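## Task

The stand's post is held in one of its holes by a spring pin that has a pull knob; once the pin is pulled, nothing holds the post up except a gripper. Letting the post fall fails the goal, and so can bringing it down too quickly even while gripping it. Lift the post four holes higher (15.2 cm) and pin it there. Move the wooden block out of the tote onto the stand's top plate. At the end the tote has to sit on the work bench with none of it sticking out past the edge. Either robot or both may be used. Finish by releasing everything and backing the robots away. A robot that tips over or is left leaning fails the goal.

## Robot and tools

Robots: two identical Hello Robot Stretch 4 units, r1 and r2, both in the same room. Each has an omni-wheel base, a lift that runs up a mast, an arm that telescopes forward, a wrist with yaw, pitch and roll, and a gripper with two fingers. A robot stands about 1.6 m tall, and no part of its base rim is more than 0.23 m from its base origin. A hard press between the two robots fails the task. Once two bases touch, even a few millimetres more of driving counts as a hard press. Nothing in the state reports robot-to-robot contact. Only the images, lidar_m and wrist_depth_mm show where one robot is relative to the other. Two robots given the same drive command can differ by up to about 3 cm per metre, so a load carried by both can get pushed or pulled and tip one of them.

Frames: each robot reports in its own base frame. The origin is on the floor under the centre of the base, x points forward, y left, z up. hand_pose is the pinch point between the open fingertips, given in this frame. The printed value may be slightly off. The odometry frame is the base frame as it was at the start of the scene. The heading in base_odometry runs from -3.142 to 3.142, with left positive. It counts wheel turns, so any slip shows up as travel.

execute_actions(actions, cameras): actions is a list containing at most one action. An empty list simply reports state and images. The action is an object keyed by "r1" and/or "r2", one block per robot. In each block, "base" is a relative move made from where the base last measured itself, and it takes exactly one key. translate_m is forward travel in metres, -2 to 2, forward positive. strafe_m is sideways travel in metres, -2 to 2, left positive. rotate_rad is a turn in radians, -3.2 to 3.2, counter-clockwise positive. "joints" holds absolute targets by name. lift_m runs 0 to 1.2 m. arm_m is the forward extension, 0 to 0.55 m. wrist_yaw_rad runs -1.134 to 4.276, with 0 straight ahead, positive to the left and 3.14 folded back; above 3.4 the arm may get in the way. wrist_pitch_rad runs -1.117 to 4.259, with 0 level and 1.57 pointing straight down. wrist_roll_rad runs -1.117 to 4.259; at 0 the fingers are level, and positive turns clockwise as seen from behind the gripper. gripper_m is the fingertip gap in metres, -0.038 to 0.141; below 0 the fingers squeeze each other. Optional keys: "pace" is "slow", "default", "fast" or "max". Base speeds at those paces are 0.1/0.3/0.4/0.6 m/s and 1/2/3/4 rad/s, and these drop once the lift is above 0.2. "contact_limits": {"arm_m": 0 to 0.75} sets how hard the arm may push before it stops; the default is 0.5. {"end_of_arm": "enable_torque"} is sent by itself and turns wrist or gripper motors back on after a torque_fault. Every motion in an action starts together, and no action runs longer than 15 s. A joint target past its range is clipped and the result says so. Any other bad value, or an unknown key, rejects the whole call. Anything you leave out of an action may keep pushing toward its old target. cameras picks from r1_/r2_ head_camera, head_left_camera, head_right_camera, wrist_camera, or "all". Omitting it or passing null also gives all; [] gives none.

wait(seconds 0-10) lets the simulation run and then reports state. zoom_image(camera, region [x0,y0,x1,y1] in pixels, no more than 504x504) enlarges part of that camera's most recent image. read_manual(section "licences") returns only the licence text. finished_scene(scene 1 or 2) ends the scene for good and reports whether it succeeded. The next scene's task arrives in that result.

Result lines: base_status and joint_status give how each motion ended. "done" means it reached its target; for the base it only means the wheels turned the commanded amount. "off_target" means it stopped short and may still be pushing. contact_stop_at_<key> means it hit something, and that part goes slack, so a lift can sink under load. limit_stop_at_tilt means the robot leans more than 6 degrees; lift, arm and wheels go slack until it straightens. limit_stop_at_own_body means a self-collision was avoided. This is likely when pitch is below -0.2 while roll is below -0.4 or above 4. torque_fault means a wrist or gripper motor has gone limp and needs enable_torque. on_its_own covers anything that was not commanded; "held at" there is the target, not the actual position. lidar_m gives 12 distances in metres, one per 30-degree sector. Sector 1 is straight ahead, and they run counter-clockwise: 4 is left, 7 behind, 10 right. "-" means nothing seen, or something closer than 0.25 m. wrist_depth_mm is a 7x7 grid of depths, 100-2000 mm. motor_effort is a percentage with the peak in brackets. A firm grip shows as a change in the gripper effort. turned_by_wheels differing from turned_by_imu by more than 0.1 rad points to a collision or slip. base_tilt is in degrees, with forward and right positive.

Gripping: to grip, command a gap smaller than the object. Check the grasp with effort or images, since the status alone does not show it. If the fingertips stick on a surface, raise the lift. To unfold at the start, send lift_m 0.4 with wrist_yaw_rad 0.

Cautions: never pull the pin unless the post is being held, and bring the post down slowly. Carrying more than 1 kg with arm_m above 0.2 while driving or turning can tip the robot, and this is worse at fast paces. Hard, steady pushes with a raised gripper can also tip it. Avoid drops, slams and hard hits. Loose objects may get a light nudge now and then.

Each tool is called after "Request:" as a command line: name --argument value for each argument, lists and objects as JSON in quotes; but a table of rows of numbers goes row by row, as --pt "numbers of a row", without its own name.

## Session

Request:
execute_actions --actions '[]'

Scene clock: 0.00 s.
r1.base_odometry: x=+0.000 y=+0.000 heading=+0.000 (m, m, rad; r1's odometry frame)
r1.turned_by_wheels: +0.000 (rad since the last result)
r1.turned_by_imu: +0.000 (rad since the last result)
r1.base_tilt: forward=-0.2 right=-0.3 (deg)
r1.lidar_m: 0.82 1.04 2.20 3.61 2.26 1.15 1.14 1.49 5.16 1.36 0.91 0.80
r1.base_status: not commanded
r1.joint_positions: lift_m=+0.172 arm_m=+0.003 wrist_yaw_rad=+3.149 wrist_pitch_rad=+0.007 wrist_roll_rad=+0.001 gripper_m=+0.057
r1.joint_status: not commanded
r1.motor_effort: lift_m=+18 arm_m=+0 wrist_yaw_rad=+1 wrist_pitch_rad=-8 wrist_roll_rad=+1 gripper_m=-3 wheel_0=+0 wheel_1=+0 wheel_2=+0 (%)
r1.hand_pose: x=-0.1157 y=+0.0851 z=+0.3478 quat_wxyz=(-0.004, -0.004, +0.001, +1.000) (m; r1's base frame)
r1.wrist_depth_mm: - 139 240 - - - - / - 114 139 - - - - / - 117 140 - 1863 - - / 143 141 206 - - - - / 217 - - - 1863 - - / 226 1229 196 1281 198 1308 1308 / 228 809 854 110 878 831 904
r2.base_odometry: x=+0.000 y=+0.000 heading=+0.000 (m, m, rad; r2's odometry frame)
r2.turned_by_wheels: +0.000 (rad since the last result)
r2.turned_by_imu: +0.000 (rad since the last result)
r2.base_tilt: forward=+0.1 right=+0.0 (deg)
r2.lidar_m: 3.24 3.49 3.71 0.99 1.00 1.55 2.84 1.36 1.06 1.02 1.15 1.76
r2.base_status: not commanded
r2.joint_positions: lift_m=+0.166 arm_m=+0.001 wrist_yaw_rad=+3.181 wrist_pitch_rad=+0.009 wrist_roll_rad=-0.011 gripper_m=+0.057
r2.joint_status: not commanded
r2.motor_effort: lift_m=+20 arm_m=+0 wrist_yaw_rad=+0 wrist_pitch_rad=-7 wrist_roll_rad=+0 gripper_m=-2 wheel_0=+0 wheel_1=+0 wheel_2=+2 (%)
r2.hand_pose: x=-0.1195 y=+0.0759 z=+0.3413 quat_wxyz=(-0.020, -0.004, -0.006, +1.000) (m; r2's base frame)
r2.wrist_depth_mm: - 142 262 - - - - / - 115 141 - - - - / - 115 141 - - - - / - 133 173 - - - - / 212 1708 - - - - - / 1336 1499 213 1618 214 1576 1576 / 904 891 904 148 917 976 1060
pictures: r1_head_camera, r1_head_left_camera, r1_head_right_camera, r1_wrist_camera, r2_head_camera, r2_head_left_camera, r2_head_right_camera, r2_wrist_camera
Images, in order (width x height): r1_head_camera 420x560, r1_head_left_camera 420x672, r1_head_right_camera 420x672, r1_wrist_camera 616x392, r2_head_camera 420x560, r2_head_left_camera 420x672, r2_head_right_camera 420x672, r2_wrist_camera 616x392.

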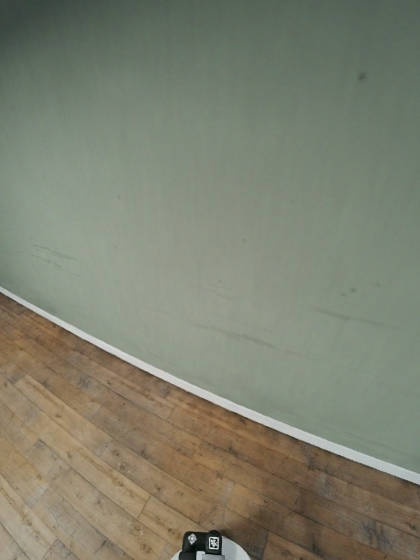

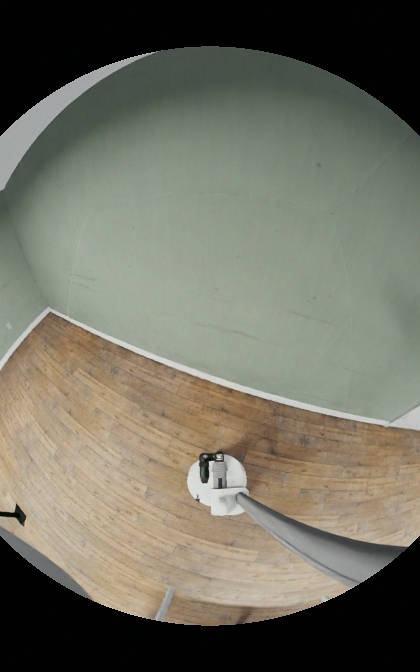

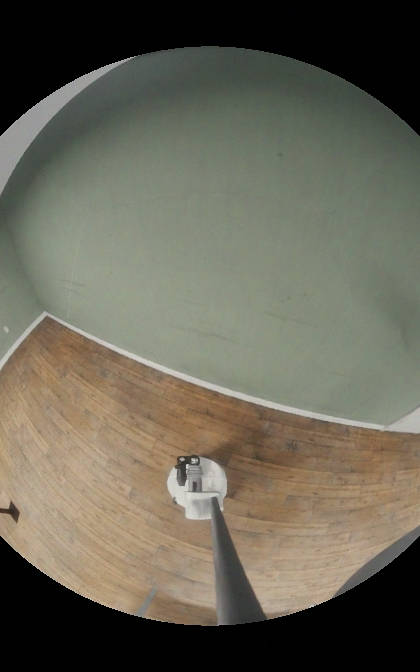

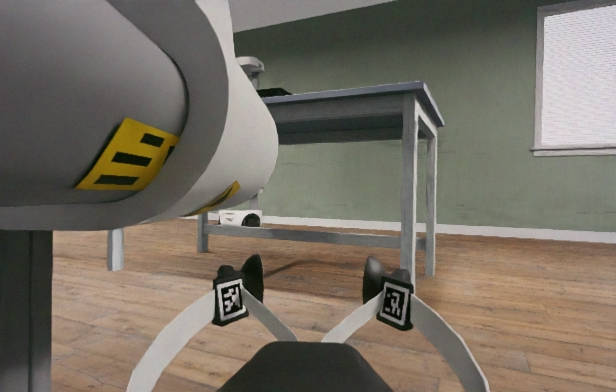

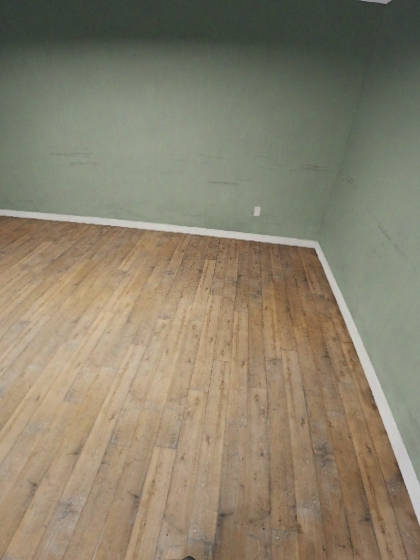

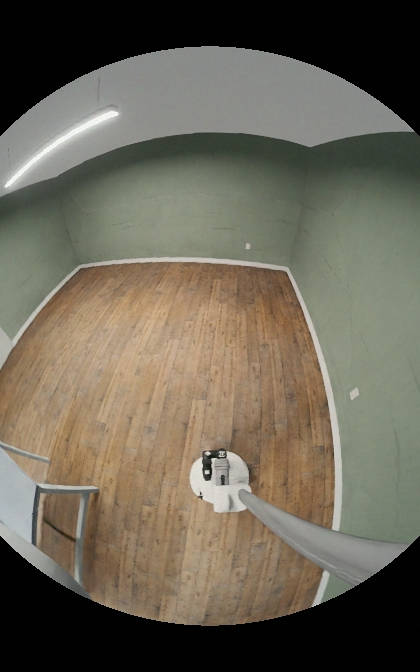

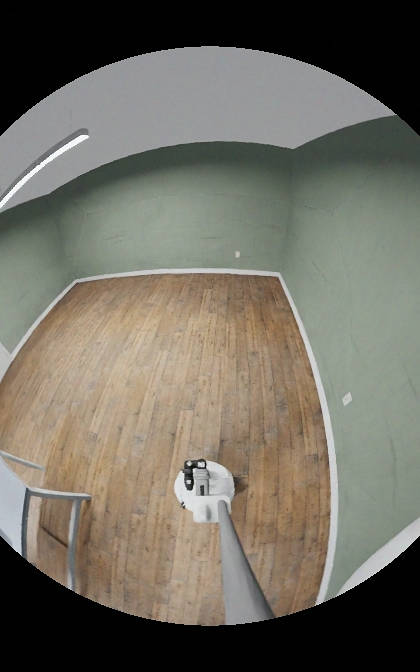

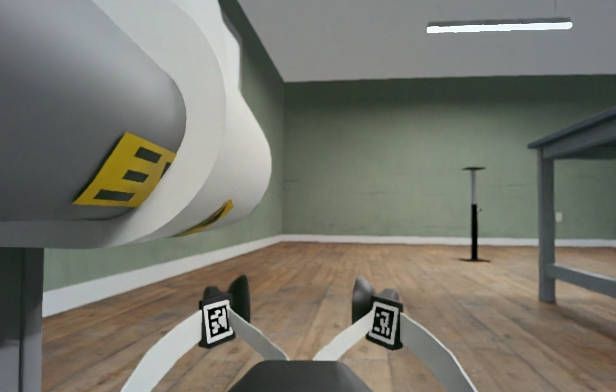

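Request:
execute_actions --actions '[{"r1":{"base":{"rotate_rad":2.2},"joints":{"lift_m":0.4,"wrist_yaw_rad":0}},"r2":{"base":{"rotate_rad":2.3},"joints":{"lift_m":0.4,"wrist_yaw_rad":0}}}]' --cameras '["r1_head_camera","r2_head_camera","r1_head_left_camera","r2_head_left_camera"]'

Scene clock: 2.60 s.
r1.base_odometry: x=+0.000 y=+0.000 heading=+2.200 (m, m, rad; r1's odometry frame)
r1.turned_by_wheels: +2.200 (rad since the last result)
r1.turned_by_imu: +2.242 (rad since the last result)
r1.base_tilt: forward=-0.2 right=-0.3 (deg)
r1.lidar_m: 2.23 1.13 1.20 1.69 3.19 1.14 0.86 0.82 0.88 1.21 3.33 3.69
r1.base_status: done
r1.joint_positions: lift_m=+0.400 arm_m=+0.003 wrist_yaw_rad=+0.001 wrist_pitch_rad=+0.007 wrist_roll_rad=+0.001 gripper_m=+0.057
r1.joint_status: all done
r1.motor_effort: lift_m=+22(23) arm_m=-1(1) wrist_yaw_rad=-1(7) wrist_pitch_rad=-7(8) wrist_roll_rad=+1(0) gripper_m=-4(6) wheel_0=-1(6) wheel_1=-1(7) wheel_2=+0(10) (%)
r1.hand_pose: x=+0.4620 y=-0.0873 z=+0.5759 quat_wxyz=(+1.000, +0.001, +0.004, +0.000) (m; r1's base frame)
r1.wrist_depth_mm: - - - - - - - / - - - - - - - / - - - - - - - / - - - - - - - / - - - - - - - / 1808 1863 196 1921 198 - - / 1308 1205 1336 110 1366 1281 1366
r2.base_odometry: x=+0.000 y=+0.000 heading=+2.299 (m, m, rad; r2's odometry frame)
r2.turned_by_wheels: +2.299 (rad since the last result)
r2.turned_by_imu: +2.317 (rad since the last result)
r2.base_tilt: forward=+0.0 right=+0.1 (deg)
r2.lidar_m: 1.13 3.54 1.88 1.16 1.04 1.05 1.31 2.57 3.26 3.98 3.63 0.98
r2.base_status: done
r2.joint_positions: lift_m=+0.400 arm_m=+0.001 wrist_yaw_rad=+0.000 wrist_pitch_rad=+0.009 wrist_roll_rad=-0.011 gripper_m=+0.057
r2.joint_status: all done
r2.motor_effort: lift_m=+24(26) arm_m=+0(0) wrist_yaw_rad=-2(6) wrist_pitch_rad=-7(8) wrist_roll_rad=+0(1) gripper_m=-4(3) wheel_0=-2(8) wheel_1=-2(9) wheel_2=-3(11) (%)
r2.hand_pose: x=+0.4608 y=-0.0873 z=+0.5753 quat_wxyz=(+1.000, -0.006, +0.005, +0.000) (m; r2's base frame)
r2.wrist_depth_mm: - - - - - - - / - - - - - - - / - - - - - - - / - - 1756 1255 1618 788 1118 / - - - - - - - / - - 213 - 214 - - / 1537 1430 1397 148 1430 691 1464
pictures: r1_head_camera, r1_head_left_camera, r2_head_camera, r2_head_left_camera
Images, in order (width x height): r1_head_camera 420x560, r1_head_left_camera 420x672, r2_head_camera 420x560, r2_head_left_camera 420x672.

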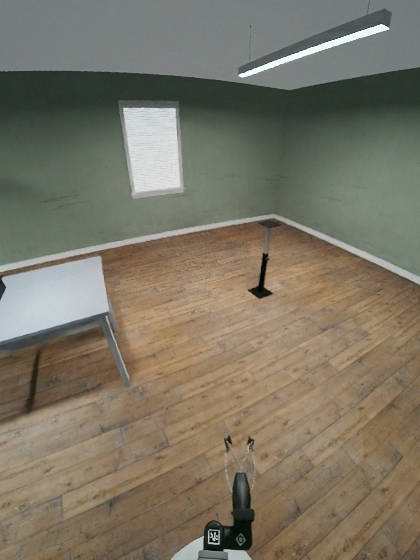

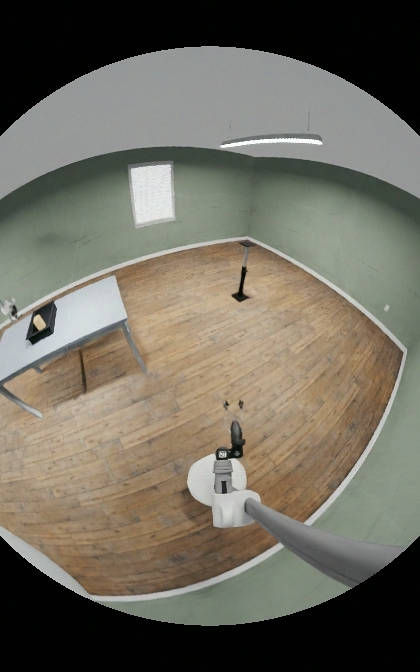

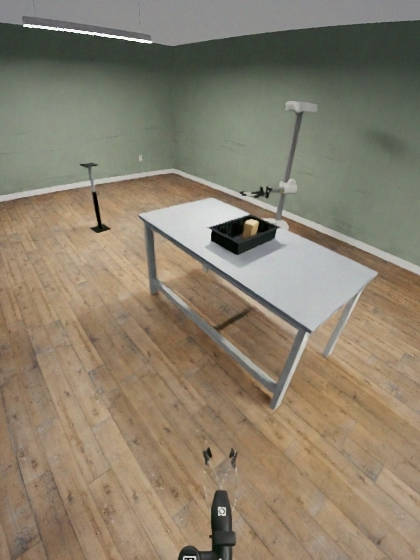

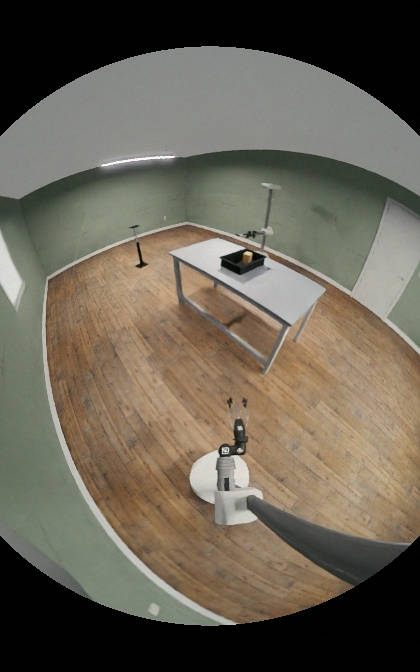

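Request:
execute_actions --actions '[{"r1":{"base":{"rotate_rad":0.5}},"r2":{"base":{"rotate_rad":-0.84}}}]' --cameras '[]'

Request:
execute_actions --actions '[{"r1":{"base":{"strafe_m":-1.45},"pace":"fast"},"r2":{"base":{"strafe_m":1.2},"joints":{"lift_m":1.0,"wrist_pitch_rad":1.0,"gripper_m":0.13},"pace":"fast"}}]' --cameras '["r1_head_camera","r2_head_camera","r1_wrist_camera"]'

Scene clock: 4.77 s.
r1.base_odometry: x=+0.000 y=+0.000 heading=+2.700 (m, m, rad; r1's odometry frame)
r1.turned_by_wheels: +0.500 (rad since the last result)
r1.turned_by_imu: +0.509 (rad since the last result)
r1.base_tilt: forward=-0.2 right=-0.2 (deg)
r1.lidar_m: 1.14 1.18 1.66 3.41 1.18 0.87 0.80 0.86 1.18 3.12 3.69 2.21
r1.base_status: done
r1.joint_positions: lift_m=+0.400 arm_m=+0.003 wrist_yaw_rad=+0.000 wrist_pitch_rad=+0.007 wrist_roll_rad=+0.001 gripper_m=+0.057
r1.joint_status: not commanded
r1.motor_effort: lift_m=+21(22) arm_m=-1(1) wrist_yaw_rad=+0(1) wrist_pitch_rad=-8(8) wrist_roll_rad=+1(1) gripper_m=-3(4) wheel_0=-1(7) wheel_1=+0(5) wheel_2=+0(8) (%)
r1.hand_pose: x=+0.4619 y=-0.0873 z=+0.5759 quat_wxyz=(+1.000, +0.001, +0.004, +0.000) (m; r1's base frame)
r1.wrist_depth_mm: - - - - - - - / - - - - - - - / 976 960 946 - - - - / - - - - - - - / - - - - - - - / 1661 1708 196 1921 198 - - / 1308 1229 1308 110 1336 1281 1366
r2.base_odometry: x=+0.000 y=+0.000 heading=+1.460 (m, m, rad; r2's odometry frame)
r2.turned_by_wheels: -0.839 (rad since the last result)
r2.turned_by_imu: -0.845 (rad since the last result)
r2.base_tilt: forward=+0.0 right=-0.1 (deg)
r2.lidar_m: 1.30 0.96 1.37 3.83 1.49 1.08 1.04 1.09 1.53 3.23 3.39 3.75
r2.base_status: done
r2.joint_positions: lift_m=+0.400 arm_m=+0.001 wrist_yaw_rad=+0.000 wrist_pitch_rad=+0.009 wrist_roll_rad=-0.011 gripper_m=+0.057
r2.joint_status: not commanded
r2.motor_effort: lift_m=+23(24) arm_m=+0(0) wrist_yaw_rad=+0(2) wrist_pitch_rad=-7(8) wrist_roll_rad=+0(0) gripper_m=-4(2) wheel_0=+2(6) wheel_1=+2(8) wheel_2=+3(10) (%)
r2.hand_pose: x=+0.4607 y=-0.0875 z=+0.5753 quat_wxyz=(+1.000, -0.006, +0.005, +0.000) (m; r2's base frame)
r2.wrist_depth_mm: - - - - - - - / - - - - - - - / 732 - - - - - - / 759 1366 - - - - - / - - - - - - - / 1308 - 213 - 215 - - / 1060 1397 1397 148 1430 1537 1618
pictures: none
No camera images: the call's "cameras" was empty. Leave "cameras" out to get every camera's image.

Scene clock: 9.63 s.
r1.base_odometry: x=+0.620 y=+1.311 heading=+2.700 (m, m, rad; r1's odometry frame)
r1.turned_by_wheels: +0.000 (rad since the last result)
r1.turned_by_imu: +0.000 (rad since the last result)
r1.base_tilt: forward=-0.2 right=-0.3 (deg)
r1.lidar_m: 1.66 2.15 1.92 3.37 1.16 0.84 0.80 0.83 1.15 2.09 2.18 2.95
r1.base_status: done
r1.joint_positions: lift_m=+0.400 arm_m=+0.003 wrist_yaw_rad=+0.000 wrist_pitch_rad=+0.007 wrist_roll_rad=+0.001 gripper_m=+0.057
r1.joint_status: not commanded
r1.motor_effort: lift_m=+21(21) arm_m=-1(1) wrist_yaw_rad=+0(0) wrist_pitch_rad=-7(8) wrist_roll_rad=+1(0) gripper_m=-3(5) wheel_0=+1(11) wheel_1=+0(10) wheel_2=+0(1) (%)
r1.hand_pose: x=+0.4619 y=-0.0873 z=+0.5759 quat_wxyz=(+1.000, +0.001, +0.004, +0.000) (m; r1's base frame)
r1.wrist_depth_mm: - - - - - - - / - - - - - - - / - - - - - - - / - - - - - - - / - - - - - - - / 1863 1921 196 1921 198 - - / 1308 1229 1308 110 1336 1281 1366
r2.base_odometry: x=-1.193 y=+0.133 heading=+1.460 (m, m, rad; r2's odometry frame)
r2.turned_by_wheels: +0.000 (rad since the last result)
r2.turned_by_imu: -0.002 (rad since the last result)
r2.base_tilt: forward=+0.0 right=+0.0 (deg)
r2.lidar_m: 0.91 0.97 2.39 3.75 1.42 1.08 1.02 1.09 1.50 4.39 4.64 0.93
r2.base_status: done
r2.joint_positions: lift_m=+1.000 arm_m=+0.001 wrist_yaw_rad=+0.000 wrist_pitch_rad=+1.001 wrist_roll_rad=-0.011 gripper_m=+0.130
r2.joint_status: all done
r2.motor_effort: lift_m=+23(25) arm_m=+0(0) wrist_yaw_rad=-1(0) wrist_pitch_rad=-3(3) wrist_roll_rad=+0(0) gripper_m=-2(4) wheel_0=+1(12) wheel_1=+0(12) wheel_2=+0(2) (%)
r2.hand_pose: x=+0.3278 y=-0.0874 z=+0.9350 quat_wxyz=(+0.877, -0.005, +0.480, +0.003) (m; r2's base frame)
r2.wrist_depth_mm: 778 750 759 768 768 778 759 / 1756 1756 1756 1808 1808 1808 1808 / 1499 1537 1537 1576 1576 1618 1576 / 1366 1336 1336 1397 1397 1366 1464 / 1255 1255 1281 1281 1281 1281 1308 / 1160 1118 1160 1160 1160 1160 1182 / 1060 1042 1078 153 1078 1060 1098
pictures: r1_head_camera, r1_wrist_camera, r2_head_camera
Images, in order (width x height): r1_head_camera 420x560, r1_wrist_camera 616x392, r2_head_camera 420x560.

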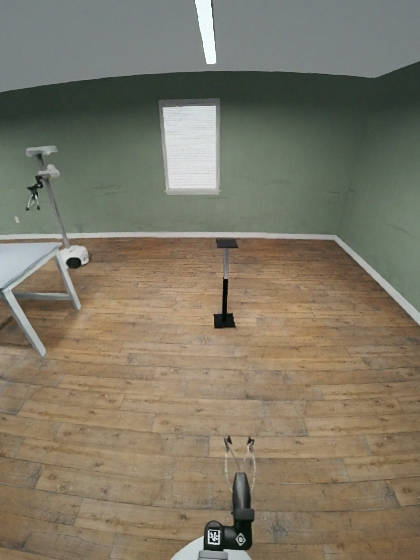

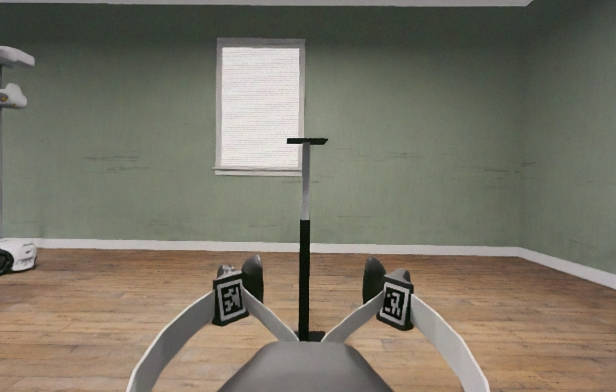

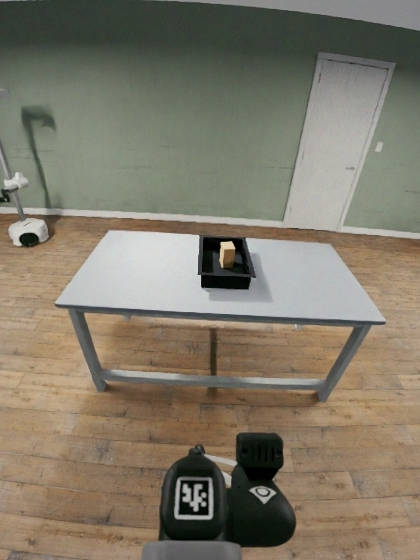

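Request:
execute_actions --actions '[{"r1":{"base":{"translate_m":0.95},"joints":{"lift_m":0.33},"pace":"fast"},"r2":{"base":{"translate_m":0.62},"joints":{"lift_m":1.1,"wrist_pitch_rad":1.3,"arm_m":0.4},"pace":"fast"}}]' --cameras '["r1_head_camera","r2_head_camera","r1_wrist_camera","r2_wrist_camera"]'

Scene clock: 13.60 s.
r1.base_odometry: x=-0.239 y=+1.717 heading=+2.700 (m, m, rad; r1's odometry frame)
r1.turned_by_wheels: +0.000 (rad since the last result)
r1.turned_by_imu: +0.001 (rad since the last result)
r1.base_tilt: forward=-0.2 right=-0.3 (deg)
r1.lidar_m: 0.70 3.04 1.60 1.54 2.53 1.83 1.74 1.86 2.17 2.06 2.17 2.93
r1.base_status: done
r1.joint_positions: lift_m=+0.330 arm_m=+0.003 wrist_yaw_rad=+0.000 wrist_pitch_rad=+0.007 wrist_roll_rad=+0.001 gripper_m=+0.057
r1.joint_status: all done
r1.motor_effort: lift_m=+14(18) arm_m=-1(1) wrist_yaw_rad=+0(0) wrist_pitch_rad=-8(8) wrist_roll_rad=+2(1) gripper_m=-4(2) wheel_0=-1(7) wheel_1=-1(6) wheel_2=+1(12) (%)
r1.hand_pose: x=+0.4619 y=-0.0874 z=+0.5065 quat_wxyz=(+1.000, +0.001, +0.003, +0.000) (m; r1's base frame)
r1.wrist_depth_mm: - - - 564 - - - / - - - - - - - / - - - - - - - / - - - - - - - / - - - - - - - / 1618 1708 196 539 198 1808 1808 / 1160 1078 1182 110 1205 1138 1205
r2.base_odometry: x=-1.124 y=+0.749 heading=+1.460 (m, m, rad; r2's odometry frame)
r2.turned_by_wheels: +0.000 (rad since the last result)
r2.turned_by_imu: +0.001 (rad since the last result)
r2.base_tilt: forward=+0.0 right=+0.0 (deg)
r2.lidar_m: 0.30 0.32 0.47 2.20 2.27 1.71 1.64 1.71 2.40 4.44 0.44 0.32
r2.base_status: done
r2.joint_positions: lift_m=+1.100 arm_m=+0.399 wrist_yaw_rad=+0.000 wrist_pitch_rad=+1.301 wrist_roll_rad=-0.011 gripper_m=+0.130
r2.joint_status: all done
r2.motor_effort: lift_m=+23(27) arm_m=+8(9) wrist_yaw_rad=-2(0) wrist_pitch_rad=-2(1) wrist_roll_rad=+0(0) gripper_m=+1(0) wheel_0=+2(8) wheel_1=+3(11) wheel_2=-3(13) (%)
r2.hand_pose: x=+0.6465 y=-0.0874 z=+0.9999 quat_wxyz=(+0.796, -0.004, +0.605, +0.003) (m; r2's base frame)
r2.wrist_depth_mm: 564 574 574 580 585 585 597 / 539 544 539 484 484 554 559 / 512 517 508 512 512 525 530 / 488 492 480 480 424 496 500 / 466 466 459 459 459 469 473 / 442 436 382 449 445 445 452 / 424 424 353 153 427 384 436
pictures: r1_head_camera, r1_wrist_camera, r2_head_camera, r2_wrist_camera
Images, in order (width x height): r1_head_camera 420x560, r1_wrist_camera 616x392, r2_head_camera 420x560, r2_wrist_camera 616x392.

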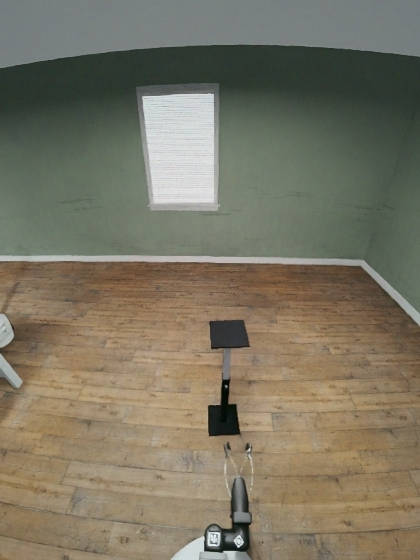

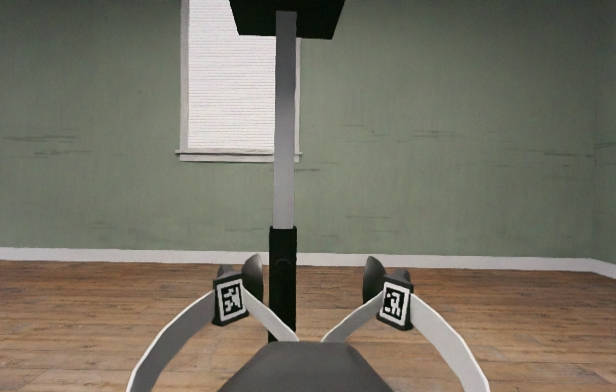

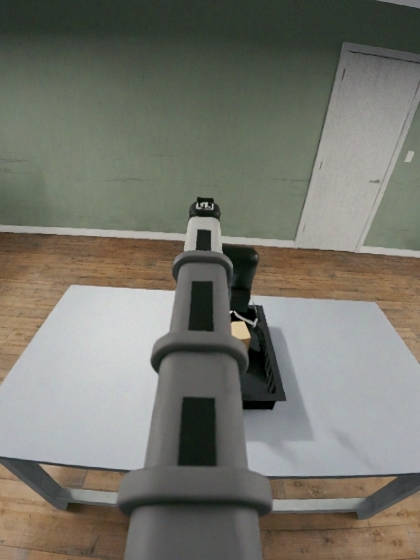

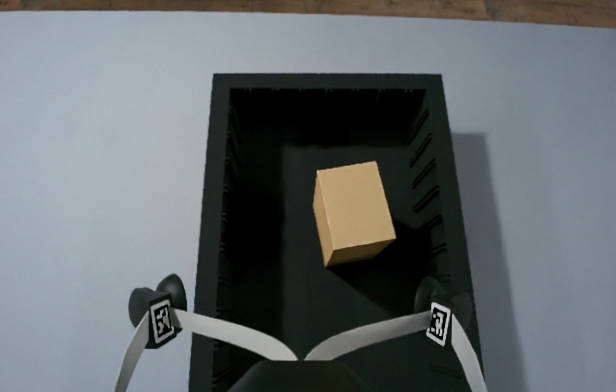

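Request:
execute_actions --actions '[{"r1":{"base":{"strafe_m":0.045},"joints":{"lift_m":0.275,"arm_m":0.15,"gripper_m":0.08}},"r2":{"base":{"strafe_m":-0.05},"joints":{"lift_m":1.0,"wrist_roll_rad":-0.2,"arm_m":0.49,"gripper_m":0.11}}}]' --cameras '["r1_wrist_camera","r2_wrist_camera"]'

Scene clock: 16.40 s.
r1.base_odometry: x=-0.258 y=+1.676 heading=+2.700 (m, m, rad; r1's odometry frame)
r1.turned_by_wheels: +0.000 (rad since the last result)
r1.turned_by_imu: -0.001 (rad since the last result)
r1.base_tilt: forward=-0.2 right=-0.2 (deg)
r1.lidar_m: 0.71 2.99 1.50 1.47 2.54 1.83 1.76 1.82 2.22 2.13 2.21 3.00
r1.base_status: done
r1.joint_positions: lift_m=+0.275 arm_m=+0.149 wrist_yaw_rad=+0.000 wrist_pitch_rad=+0.007 wrist_roll_rad=+0.001 gripper_m=+0.080
r1.joint_status: all done
r1.motor_effort: lift_m=+14(14) arm_m=+6(8) wrist_yaw_rad=+0(0) wrist_pitch_rad=-8(9) wrist_roll_rad=+0(0) gripper_m=-2(4) wheel_0=-1(8) wheel_1=-1(9) wheel_2=+0(5) (%)
r1.hand_pose: x=+0.6083 y=-0.0874 z=+0.4515 quat_wxyz=(+1.000, +0.001, +0.004, +0.000) (m; r1's base frame)
r1.wrist_depth_mm: - - - - - - - / - - - - - - - / - - - - - - - / - - - - - - - / - - - - - - - / 1499 1499 200 394 195 1576 1618 / 1060 991 1042 110 1078 1008 1098
r2.base_odometry: x=-1.075 y=+0.743 heading=+1.460 (m, m, rad; r2's odometry frame)
r2.turned_by_wheels: +0.000 (rad since the last result)
r2.turned_by_imu: +0.000 (rad since the last result)
r2.base_tilt: forward=+0.0 right=+0.1 (deg)
r2.lidar_m: 0.29 0.34 0.47 2.29 2.30 1.71 1.64 1.71 2.38 4.40 0.44 0.32
r2.base_status: done
r2.joint_positions: lift_m=+1.000 arm_m=+0.489 wrist_yaw_rad=+0.000 wrist_pitch_rad=+1.301 wrist_roll_rad=-0.200 gripper_m=+0.110
r2.joint_status: all done
r2.motor_effort: lift_m=+15(21) arm_m=+8(8) wrist_yaw_rad=-1(1) wrist_pitch_rad=-1(2) wrist_roll_rad=-1(4) gripper_m=-3(2) wheel_0=+0(10) wheel_1=-2(12) wheel_2=+0(2) (%)
r2.hand_pose: x=+0.7364 y=-0.0874 z=+0.9006 quat_wxyz=(+0.792, -0.079, +0.602, +0.060) (m; r2's base frame)
r2.wrist_depth_mm: 430 436 445 459 466 1464 1499 / 407 410 332 433 439 445 459 / 392 384 389 375 343 421 430 / 368 314 379 387 387 399 407 / 353 291 362 248 370 382 389 / 336 267 343 236 221 364 370 / 320 277 329 150 325 347 355
pictures: r1_wrist_camera, r2_wrist_camera
Images, in order (width x height): r1_wrist_camera 616x392, r2_wrist_camera 616x392.

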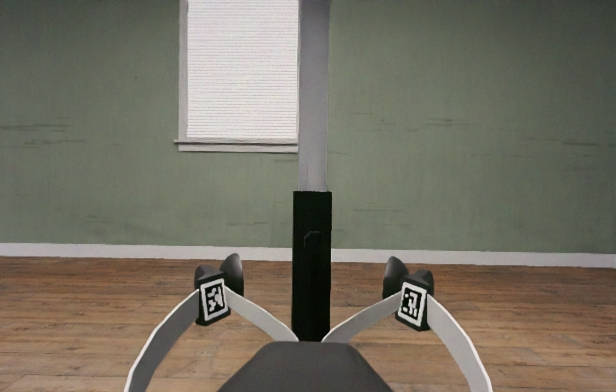

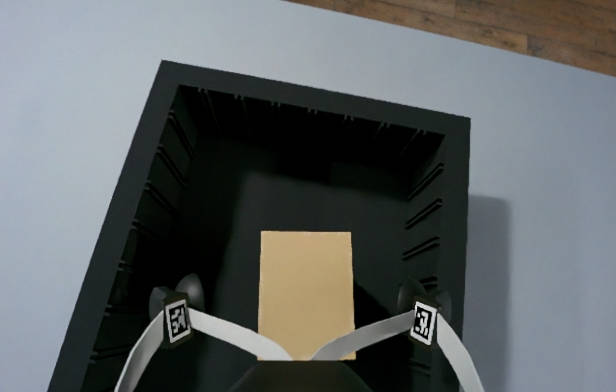

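Request:
execute_actions --actions '[{"r1":{"joints":{"arm_m":0.25}},"r2":{"joints":{"lift_m":0.945}}}]' --cameras '[]'

Request:
execute_actions --actions '[{"r2":{"joints":{"gripper_m":0.02}}}]' --cameras '[]'

Request:
execute_actions --actions '[{"r2":{"joints":{"lift_m":1.12}}}]' --cameras '[]'

Request:
execute_actions --actions '[{"r2":{"joints":{"arm_m":0.1},"base":{"strafe_m":2.0}}}]' --cameras '["r1_wrist_camera","r2_wrist_camera","r2_head_camera","r1_head_camera"]'

Scene clock: 18.03 s.
r1.base_odometry: x=-0.258 y=+1.676 heading=+2.700 (m, m, rad; r1's odometry frame)
r1.turned_by_wheels: +0.000 (rad since the last result)
r1.turned_by_imu: +0.000 (rad since the last result)
r1.base_tilt: forward=-0.2 right=-0.2 (deg)
r1.lidar_m: 0.71 3.01 1.52 1.47 2.58 1.85 1.74 1.84 2.24 2.14 2.22 3.00
r1.base_status: not commanded
r1.joint_positions: lift_m=+0.275 arm_m=+0.249 wrist_yaw_rad=+0.000 wrist_pitch_rad=+0.007 wrist_roll_rad=+0.001 gripper_m=+0.080
r1.joint_status: all done
r1.motor_effort: lift_m=+13(13) arm_m=+6(7) wrist_yaw_rad=+1(1) wrist_pitch_rad=-8(8) wrist_roll_rad=+1(0) gripper_m=-2(3) wheel_0=-1(1) wheel_1=-1(1) wheel_2=+0(0) (%)
r1.hand_pose: x=+0.7083 y=-0.0874 z=+0.4516 quat_wxyz=(+1.000, +0.001, +0.003, +0.000) (m; r1's base frame)
r1.wrist_depth_mm: - - - - - - - / - - - - - - - / - - - - - - - / - - - 301 - - - / - - - 296 - - - / 1464 1537 200 296 195 1576 1576 / 1042 991 1060 110 1060 1025 1098
r2.base_odometry: x=-1.075 y=+0.743 heading=+1.460 (m, m, rad; r2's odometry frame)
r2.turned_by_wheels: +0.000 (rad since the last result)
r2.turned_by_imu: +0.000 (rad since the last result)
r2.base_tilt: forward=+0.1 right=-0.1 (deg)
r2.lidar_m: 0.31 0.32 0.49 2.28 2.30 1.71 1.63 1.71 2.39 4.40 0.43 0.32
r2.base_status: not commanded
r2.joint_positions: lift_m=+0.945 arm_m=+0.489 wrist_yaw_rad=+0.000 wrist_pitch_rad=+1.301 wrist_roll_rad=-0.200 gripper_m=+0.110
r2.joint_status: all done
r2.motor_effort: lift_m=+14(16) arm_m=+8(8) wrist_yaw_rad=-1(1) wrist_pitch_rad=-3(2) wrist_roll_rad=-1(1) gripper_m=-2(1) wheel_0=+0(0) wheel_1=-2(2) wheel_2=+0(0) (%)
r2.hand_pose: x=+0.7364 y=-0.0874 z=+0.8456 quat_wxyz=(+0.792, -0.079, +0.602, +0.060) (m; r2's base frame)
r2.wrist_depth_mm: 364 368 273 387 397 407 410 / 347 272 307 289 274 377 389 / 330 255 338 342 342 293 368 / 312 271 322 327 332 272 351 / 221 287 306 193 315 253 330 / 211 268 214 184 195 229 317 / 204 273 279 150 285 216 303
pictures: none
No camera images: the call's "cameras" was empty. Leave "cameras" out to get every camera's image.

Scene clock: 19.77 s.
r1.base_odometry: x=-0.258 y=+1.676 heading=+2.700 (m, m, rad; r1's odometry frame)
r1.turned_by_wheels: +0.000 (rad since the last result)
r1.turned_by_imu: +0.000 (rad since the last result)
r1.base_tilt: forward=-0.1 right=-0.2 (deg)
r1.lidar_m: 0.70 3.05 1.54 1.49 2.55 1.85 1.75 1.81 2.25 2.11 2.19 3.03
r1.base_status: not commanded
r1.joint_positions: lift_m=+0.275 arm_m=+0.249 wrist_yaw_rad=+0.000 wrist_pitch_rad=+0.007 wrist_roll_rad=+0.001 gripper_m=+0.080
r1.joint_status: not commanded
r1.motor_effort: lift_m=+14(14) arm_m=+6(6) wrist_yaw_rad=+1(0) wrist_pitch_rad=-7(7) wrist_roll_rad=+0(1) gripper_m=-2(4) wheel_0=-1(1) wheel_1=-1(1) wheel_2=+0(0) (%)
r1.hand_pose: x=+0.7083 y=-0.0874 z=+0.4516 quat_wxyz=(+1.000, +0.001, +0.003, +0.000) (m; r1's base frame)
r1.wrist_depth_mm: - - - - - - - / - - - - - - - / - - - - - - - / - - - 303 - - - / - - - 297 - - - / 1464 1499 200 296 195 1618 1618 / 1042 976 1042 110 1078 1008 1098
r2.base_odometry: x=-1.075 y=+0.743 heading=+1.460 (m, m, rad; r2's odometry frame)
r2.turned_by_wheels: +0.000 (rad since the last result)
r2.turned_by_imu: +0.000 (rad since the last result)
r2.base_tilt: forward=+0.0 right=-0.1 (deg)
r2.lidar_m: 0.31 0.35 0.49 2.25 2.27 1.70 1.65 1.72 2.40 4.39 0.44 0.34
r2.base_status: not commanded
r2.joint_positions: lift_m=+0.945 arm_m=+0.489 wrist_yaw_rad=+0.000 wrist_pitch_rad=+1.301 wrist_roll_rad=-0.200 gripper_m=+0.020
r2.joint_status: all done
r2.motor_effort: lift_m=+16(15) arm_m=+8(8) wrist_yaw_rad=-1(1) wrist_pitch_rad=-5(5) wrist_roll_rad=-2(1) gripper_m=-21(20) wheel_0=+1(0) wheel_1=-2(2) wheel_2=+0(0) (%)
r2.hand_pose: x=+0.7363 y=-0.0874 z=+0.8455 quat_wxyz=(+0.792, -0.079, +0.603, +0.060) (m; r2's base frame)
r2.wrist_depth_mm: 364 364 273 387 394 402 410 / 345 268 309 289 273 282 389 / 329 256 338 342 343 291 368 / 312 271 322 325 332 272 347 / 220 285 306 183 314 253 330 / 211 285 185 173 193 234 315 / 204 251 277 166 281 216 301
pictures: none
No camera images: the call's "cameras" was empty. Leave "cameras" out to get every camera's image.

Scene clock: 21.57 s.
r1.base_odometry: x=-0.258 y=+1.676 heading=+2.700 (m, m, rad; r1's odometry frame)
r1.turned_by_wheels: +0.000 (rad since the last result)
r1.turned_by_imu: +0.000 (rad since the last result)
r1.base_tilt: forward=-0.2 right=-0.2 (deg)
r1.lidar_m: 0.69 3.02 1.50 1.47 2.54 1.85 1.74 1.87 2.23 2.13 2.20 3.00
r1.base_status: not commanded
r1.joint_positions: lift_m=+0.275 arm_m=+0.249 wrist_yaw_rad=+0.000 wrist_pitch_rad=+0.007 wrist_roll_rad=+0.001 gripper_m=+0.080
r1.joint_status: not commanded
r1.motor_effort: lift_m=+13(14) arm_m=+6(6) wrist_yaw_rad=+0(0) wrist_pitch_rad=-8(8) wrist_roll_rad=+1(0) gripper_m=-5(4) wheel_0=-1(1) wheel_1=-1(1) wheel_2=+0(0) (%)
r1.hand_pose: x=+0.7083 y=-0.0874 z=+0.4516 quat_wxyz=(+1.000, +0.001, +0.003, +0.000) (m; r1's base frame)
r1.wrist_depth_mm: - - - - - - - / - - - - - - - / - - - - - - - / - - - 301 - - - / - - - 296 - - - / 1499 1499 198 296 196 1618 1576 / 1025 991 1060 110 1060 1008 1098
r2.base_odometry: x=-1.075 y=+0.743 heading=+1.460 (m, m, rad; r2's odometry frame)
r2.turned_by_wheels: +0.000 (rad since the last result)
r2.turned_by_imu: +0.000 (rad since the last result)
r2.base_tilt: forward=+0.0 right=+0.0 (deg)
r2.lidar_m: 0.31 0.34 0.47 2.27 2.27 1.72 1.63 1.69 2.42 4.40 0.44 0.33
r2.base_status: not commanded
r2.joint_positions: lift_m=+1.120 arm_m=+0.489 wrist_yaw_rad=+0.000 wrist_pitch_rad=+1.301 wrist_roll_rad=-0.200 gripper_m=+0.020
r2.joint_status: all done
r2.motor_effort: lift_m=+25(26) arm_m=+8(8) wrist_yaw_rad=-1(1) wrist_pitch_rad=-4(5) wrist_roll_rad=-1(2) gripper_m=-23(22) wheel_0=+0(0) wheel_1=-2(2) wheel_2=+0(0) (%)
r2.hand_pose: x=+0.7363 y=-0.0874 z=+1.0197 quat_wxyz=(+0.792, -0.079, +0.603, +0.060) (m; r2's base frame)
r2.wrist_depth_mm: 569 580 1499 1537 1576 1618 1618 / 539 549 554 569 1464 1537 1576 / 512 517 455 535 549 559 574 / 488 496 496 477 459 530 544 / 466 469 466 183 473 500 517 / 445 442 185 174 192 484 492 / 430 355 427 166 375 455 469
pictures: none
No camera images: the call's "cameras" was empty. Leave "cameras" out to get every camera's image.

Scene clock: 29.57 s.
r1.base_odometry: x=-0.258 y=+1.676 heading=+2.700 (m, m, rad; r1's odometry frame)
r1.turned_by_wheels: +0.000 (rad since the last result)
r1.turned_by_imu: -0.002 (rad since the last result)
r1.base_tilt: forward=-0.2 right=-0.2 (deg)
r1.lidar_m: 0.70 0.96 1.50 1.44 2.56 1.84 1.74 1.86 2.25 2.13 2.21 2.98
r1.base_status: not commanded
r1.joint_positions: lift_m=+0.275 arm_m=+0.249 wrist_yaw_rad=+0.000 wrist_pitch_rad=+0.007 wrist_roll_rad=+0.001 gripper_m=+0.080
r1.joint_status: not commanded
r1.motor_effort: lift_m=+13(13) arm_m=+6(6) wrist_yaw_rad=+0(0) wrist_pitch_rad=-7(8) wrist_roll_rad=+0(1) gripper_m=+0(3) wheel_0=+0(0) wheel_1=-1(1) wheel_2=+0(1) (%)
r1.hand_pose: x=+0.7083 y=-0.0874 z=+0.4516 quat_wxyz=(+1.000, +0.001, +0.003, +0.000) (m; r1's base frame)
r1.wrist_depth_mm: - - - - - - - / - - - - - - - / - - - - - - - / - - - 301 - - - / - - - 298 - - - / 1537 991 199 296 196 1576 1661 / 1042 676 707 110 1060 1025 1078
r2.base_odometry: x=-3.062 y=+0.964 heading=+1.460 (m, m, rad; r2's odometry frame)
r2.turned_by_wheels: +0.000 (rad since the last result)
r2.turned_by_imu: -0.004 (rad since the last result)
r2.base_tilt: forward=+0.0 right=+0.1 (deg)
r2.lidar_m: 0.91 0.51 2.40 2.29 2.26 1.67 1.60 1.68 2.32 1.35 1.32 3.23
r2.base_status: done
r2.joint_positions: lift_m=+1.120 arm_m=+0.101 wrist_yaw_rad=+0.000 wrist_pitch_rad=+1.302 wrist_roll_rad=-0.200 gripper_m=+0.020
r2.joint_status: all done
r2.motor_effort: lift_m=+24(24) arm_m=-8(8) wrist_yaw_rad=+0(0) wrist_pitch_rad=-5(7) wrist_roll_rad=-1(2) gripper_m=-20(19) wheel_0=-2(10) wheel_1=+1(10) wheel_2=+0(1) (%)
r2.hand_pose: x=+0.3491 y=-0.0874 z=+1.0197 quat_wxyz=(+0.792, -0.079, +0.603, +0.060) (m; r2's base frame)
r2.wrist_depth_mm: 960 1464 1255 1281 1576 1576 1618 / 466 1366 1430 1464 1464 1537 1537 / 452 1308 1366 1366 1430 1430 1464 / 1255 1229 1308 1308 1336 1366 1366 / 1205 1205 1229 183 1255 1308 1308 / 1160 1182 185 174 193 1229 1281 / 1098 1118 931 166 1160 1160 1205
pictures: r1_head_camera, r1_wrist_camera, r2_head_camera, r2_wrist_camera
Images, in order (width x height): r1_head_camera 420x560, r1_wrist_camera 616x392, r2_head_camera 420x560, r2_wrist_camera 616x392.

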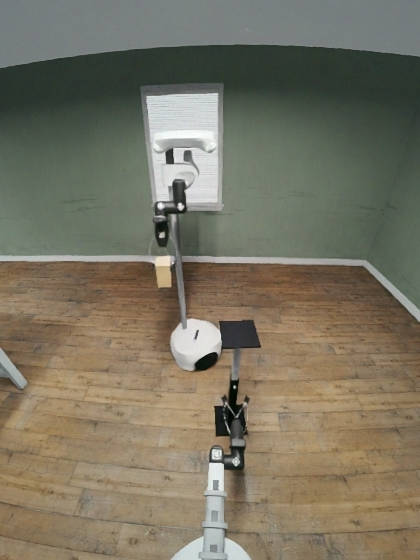

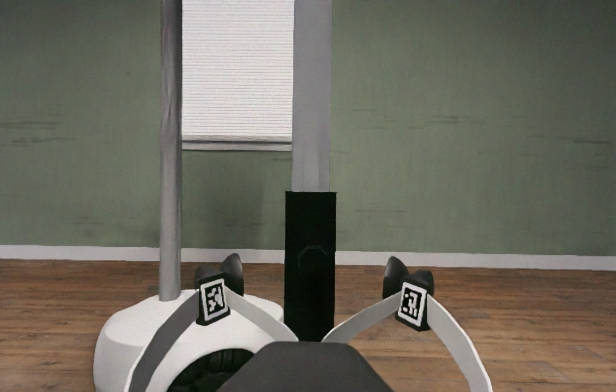

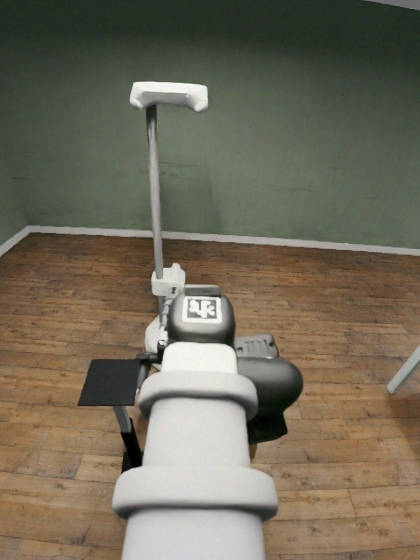

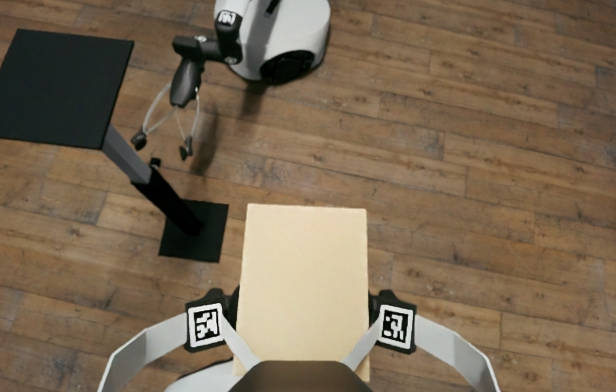

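Request:
execute_actions --actions '[{"r1":{"joints":{"arm_m":0.275,"lift_m":0.279}},"r2":{"joints":{"arm_m":0.27,"lift_m":1.06},"base":{"strafe_m":0.335}}}]' --cameras '["r1_wrist_camera","r2_wrist_camera","r2_head_right_camera","r1_head_camera"]'

Scene clock: 32.23 s.
r1.base_odometry: x=-0.258 y=+1.676 heading=+2.700 (m, m, rad; r1's odometry frame)
r1.turned_by_wheels: +0.000 (rad since the last result)
r1.turned_by_imu: -0.001 (rad since the last result)
r1.base_tilt: forward=-0.2 right=-0.2 (deg)
r1.lidar_m: 0.71 3.02 1.51 1.48 2.54 1.83 1.76 1.82 2.19 2.12 2.20 3.00
r1.base_status: not commanded
r1.joint_positions: lift_m=+0.279 arm_m=+0.274 wrist_yaw_rad=+0.000 wrist_pitch_rad=+0.007 wrist_roll_rad=+0.001 gripper_m=+0.080
r1.joint_status: all done
r1.motor_effort: lift_m=+22(23) arm_m=+6(6) wrist_yaw_rad=+1(1) wrist_pitch_rad=-8(8) wrist_roll_rad=+1(1) gripper_m=-4(5) wheel_0=-1(1) wheel_1=-1(1) wheel_2=+0(0) (%)
r1.hand_pose: x=+0.7333 y=-0.0874 z=+0.4549 quat_wxyz=(+1.000, +0.001, +0.003, +0.000) (m; r1's base frame)
r1.wrist_depth_mm: - - - - - - - / - - - - - - - / - - - - - - - / - - - 277 - - - / - - - 270 - - - / 1499 1537 199 270 196 1537 1576 / 1060 1008 1060 110 715 1042 1098
r2.base_odometry: x=-3.395 y=+1.001 heading=+1.460 (m, m, rad; r2's odometry frame)
r2.turned_by_wheels: +0.000 (rad since the last result)
r2.turned_by_imu: -0.001 (rad since the last result)
r2.base_tilt: forward=+0.1 right=+0.0 (deg)
r2.lidar_m: 0.46 2.76 2.04 1.93 2.03 1.68 1.59 1.64 2.32 1.61 1.68 0.48
r2.base_status: done
r2.joint_positions: lift_m=+1.060 arm_m=+0.269 wrist_yaw_rad=+0.000 wrist_pitch_rad=+1.301 wrist_roll_rad=-0.200 gripper_m=+0.020
r2.joint_status: all done
r2.motor_effort: lift_m=+16(23) arm_m=+8(8) wrist_yaw_rad=-1(1) wrist_pitch_rad=-5(6) wrist_roll_rad=-1(1) gripper_m=-19(24) wheel_0=-2(10) wheel_1=+1(12) wheel_2=+0(2) (%)
r2.hand_pose: x=+0.5162 y=-0.0874 z=+0.9604 quat_wxyz=(+0.792, -0.079, +0.603, +0.060) (m; r2's base frame)
r2.wrist_depth_mm: 1366 1397 1430 1397 1205 1499 1576 / 1308 1336 1336 1255 1182 1430 1464 / 1255 1281 1281 1281 1336 1366 1366 / 1205 1229 384 379 1281 1281 1336 / 1118 1138 357 183 1205 1205 1281 / 1098 1078 185 174 193 1182 1182 / 1042 1042 1078 166 1098 1118 1160
pictures: r1_head_camera, r1_wrist_camera, r2_head_right_camera, r2_wrist_camera
Images, in order (width x height): r1_head_camera 420x560, r1_wrist_camera 616x392, r2_head_right_camera 420x672, r2_wrist_camera 616x392.

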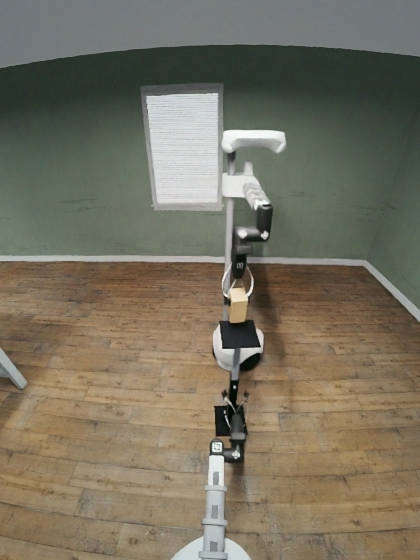

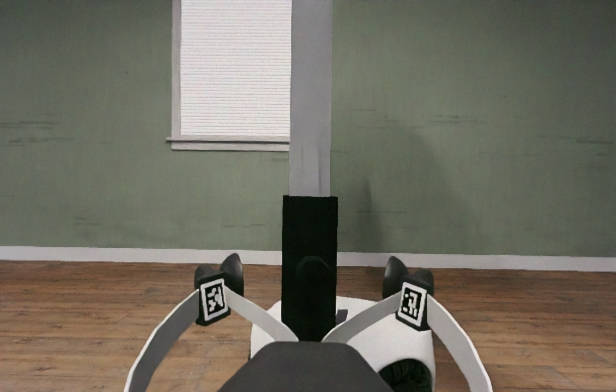

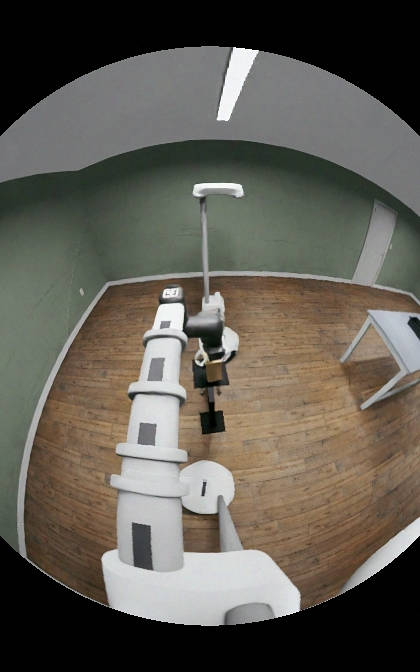

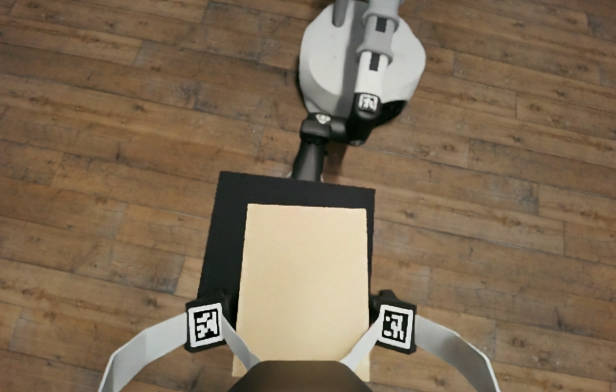

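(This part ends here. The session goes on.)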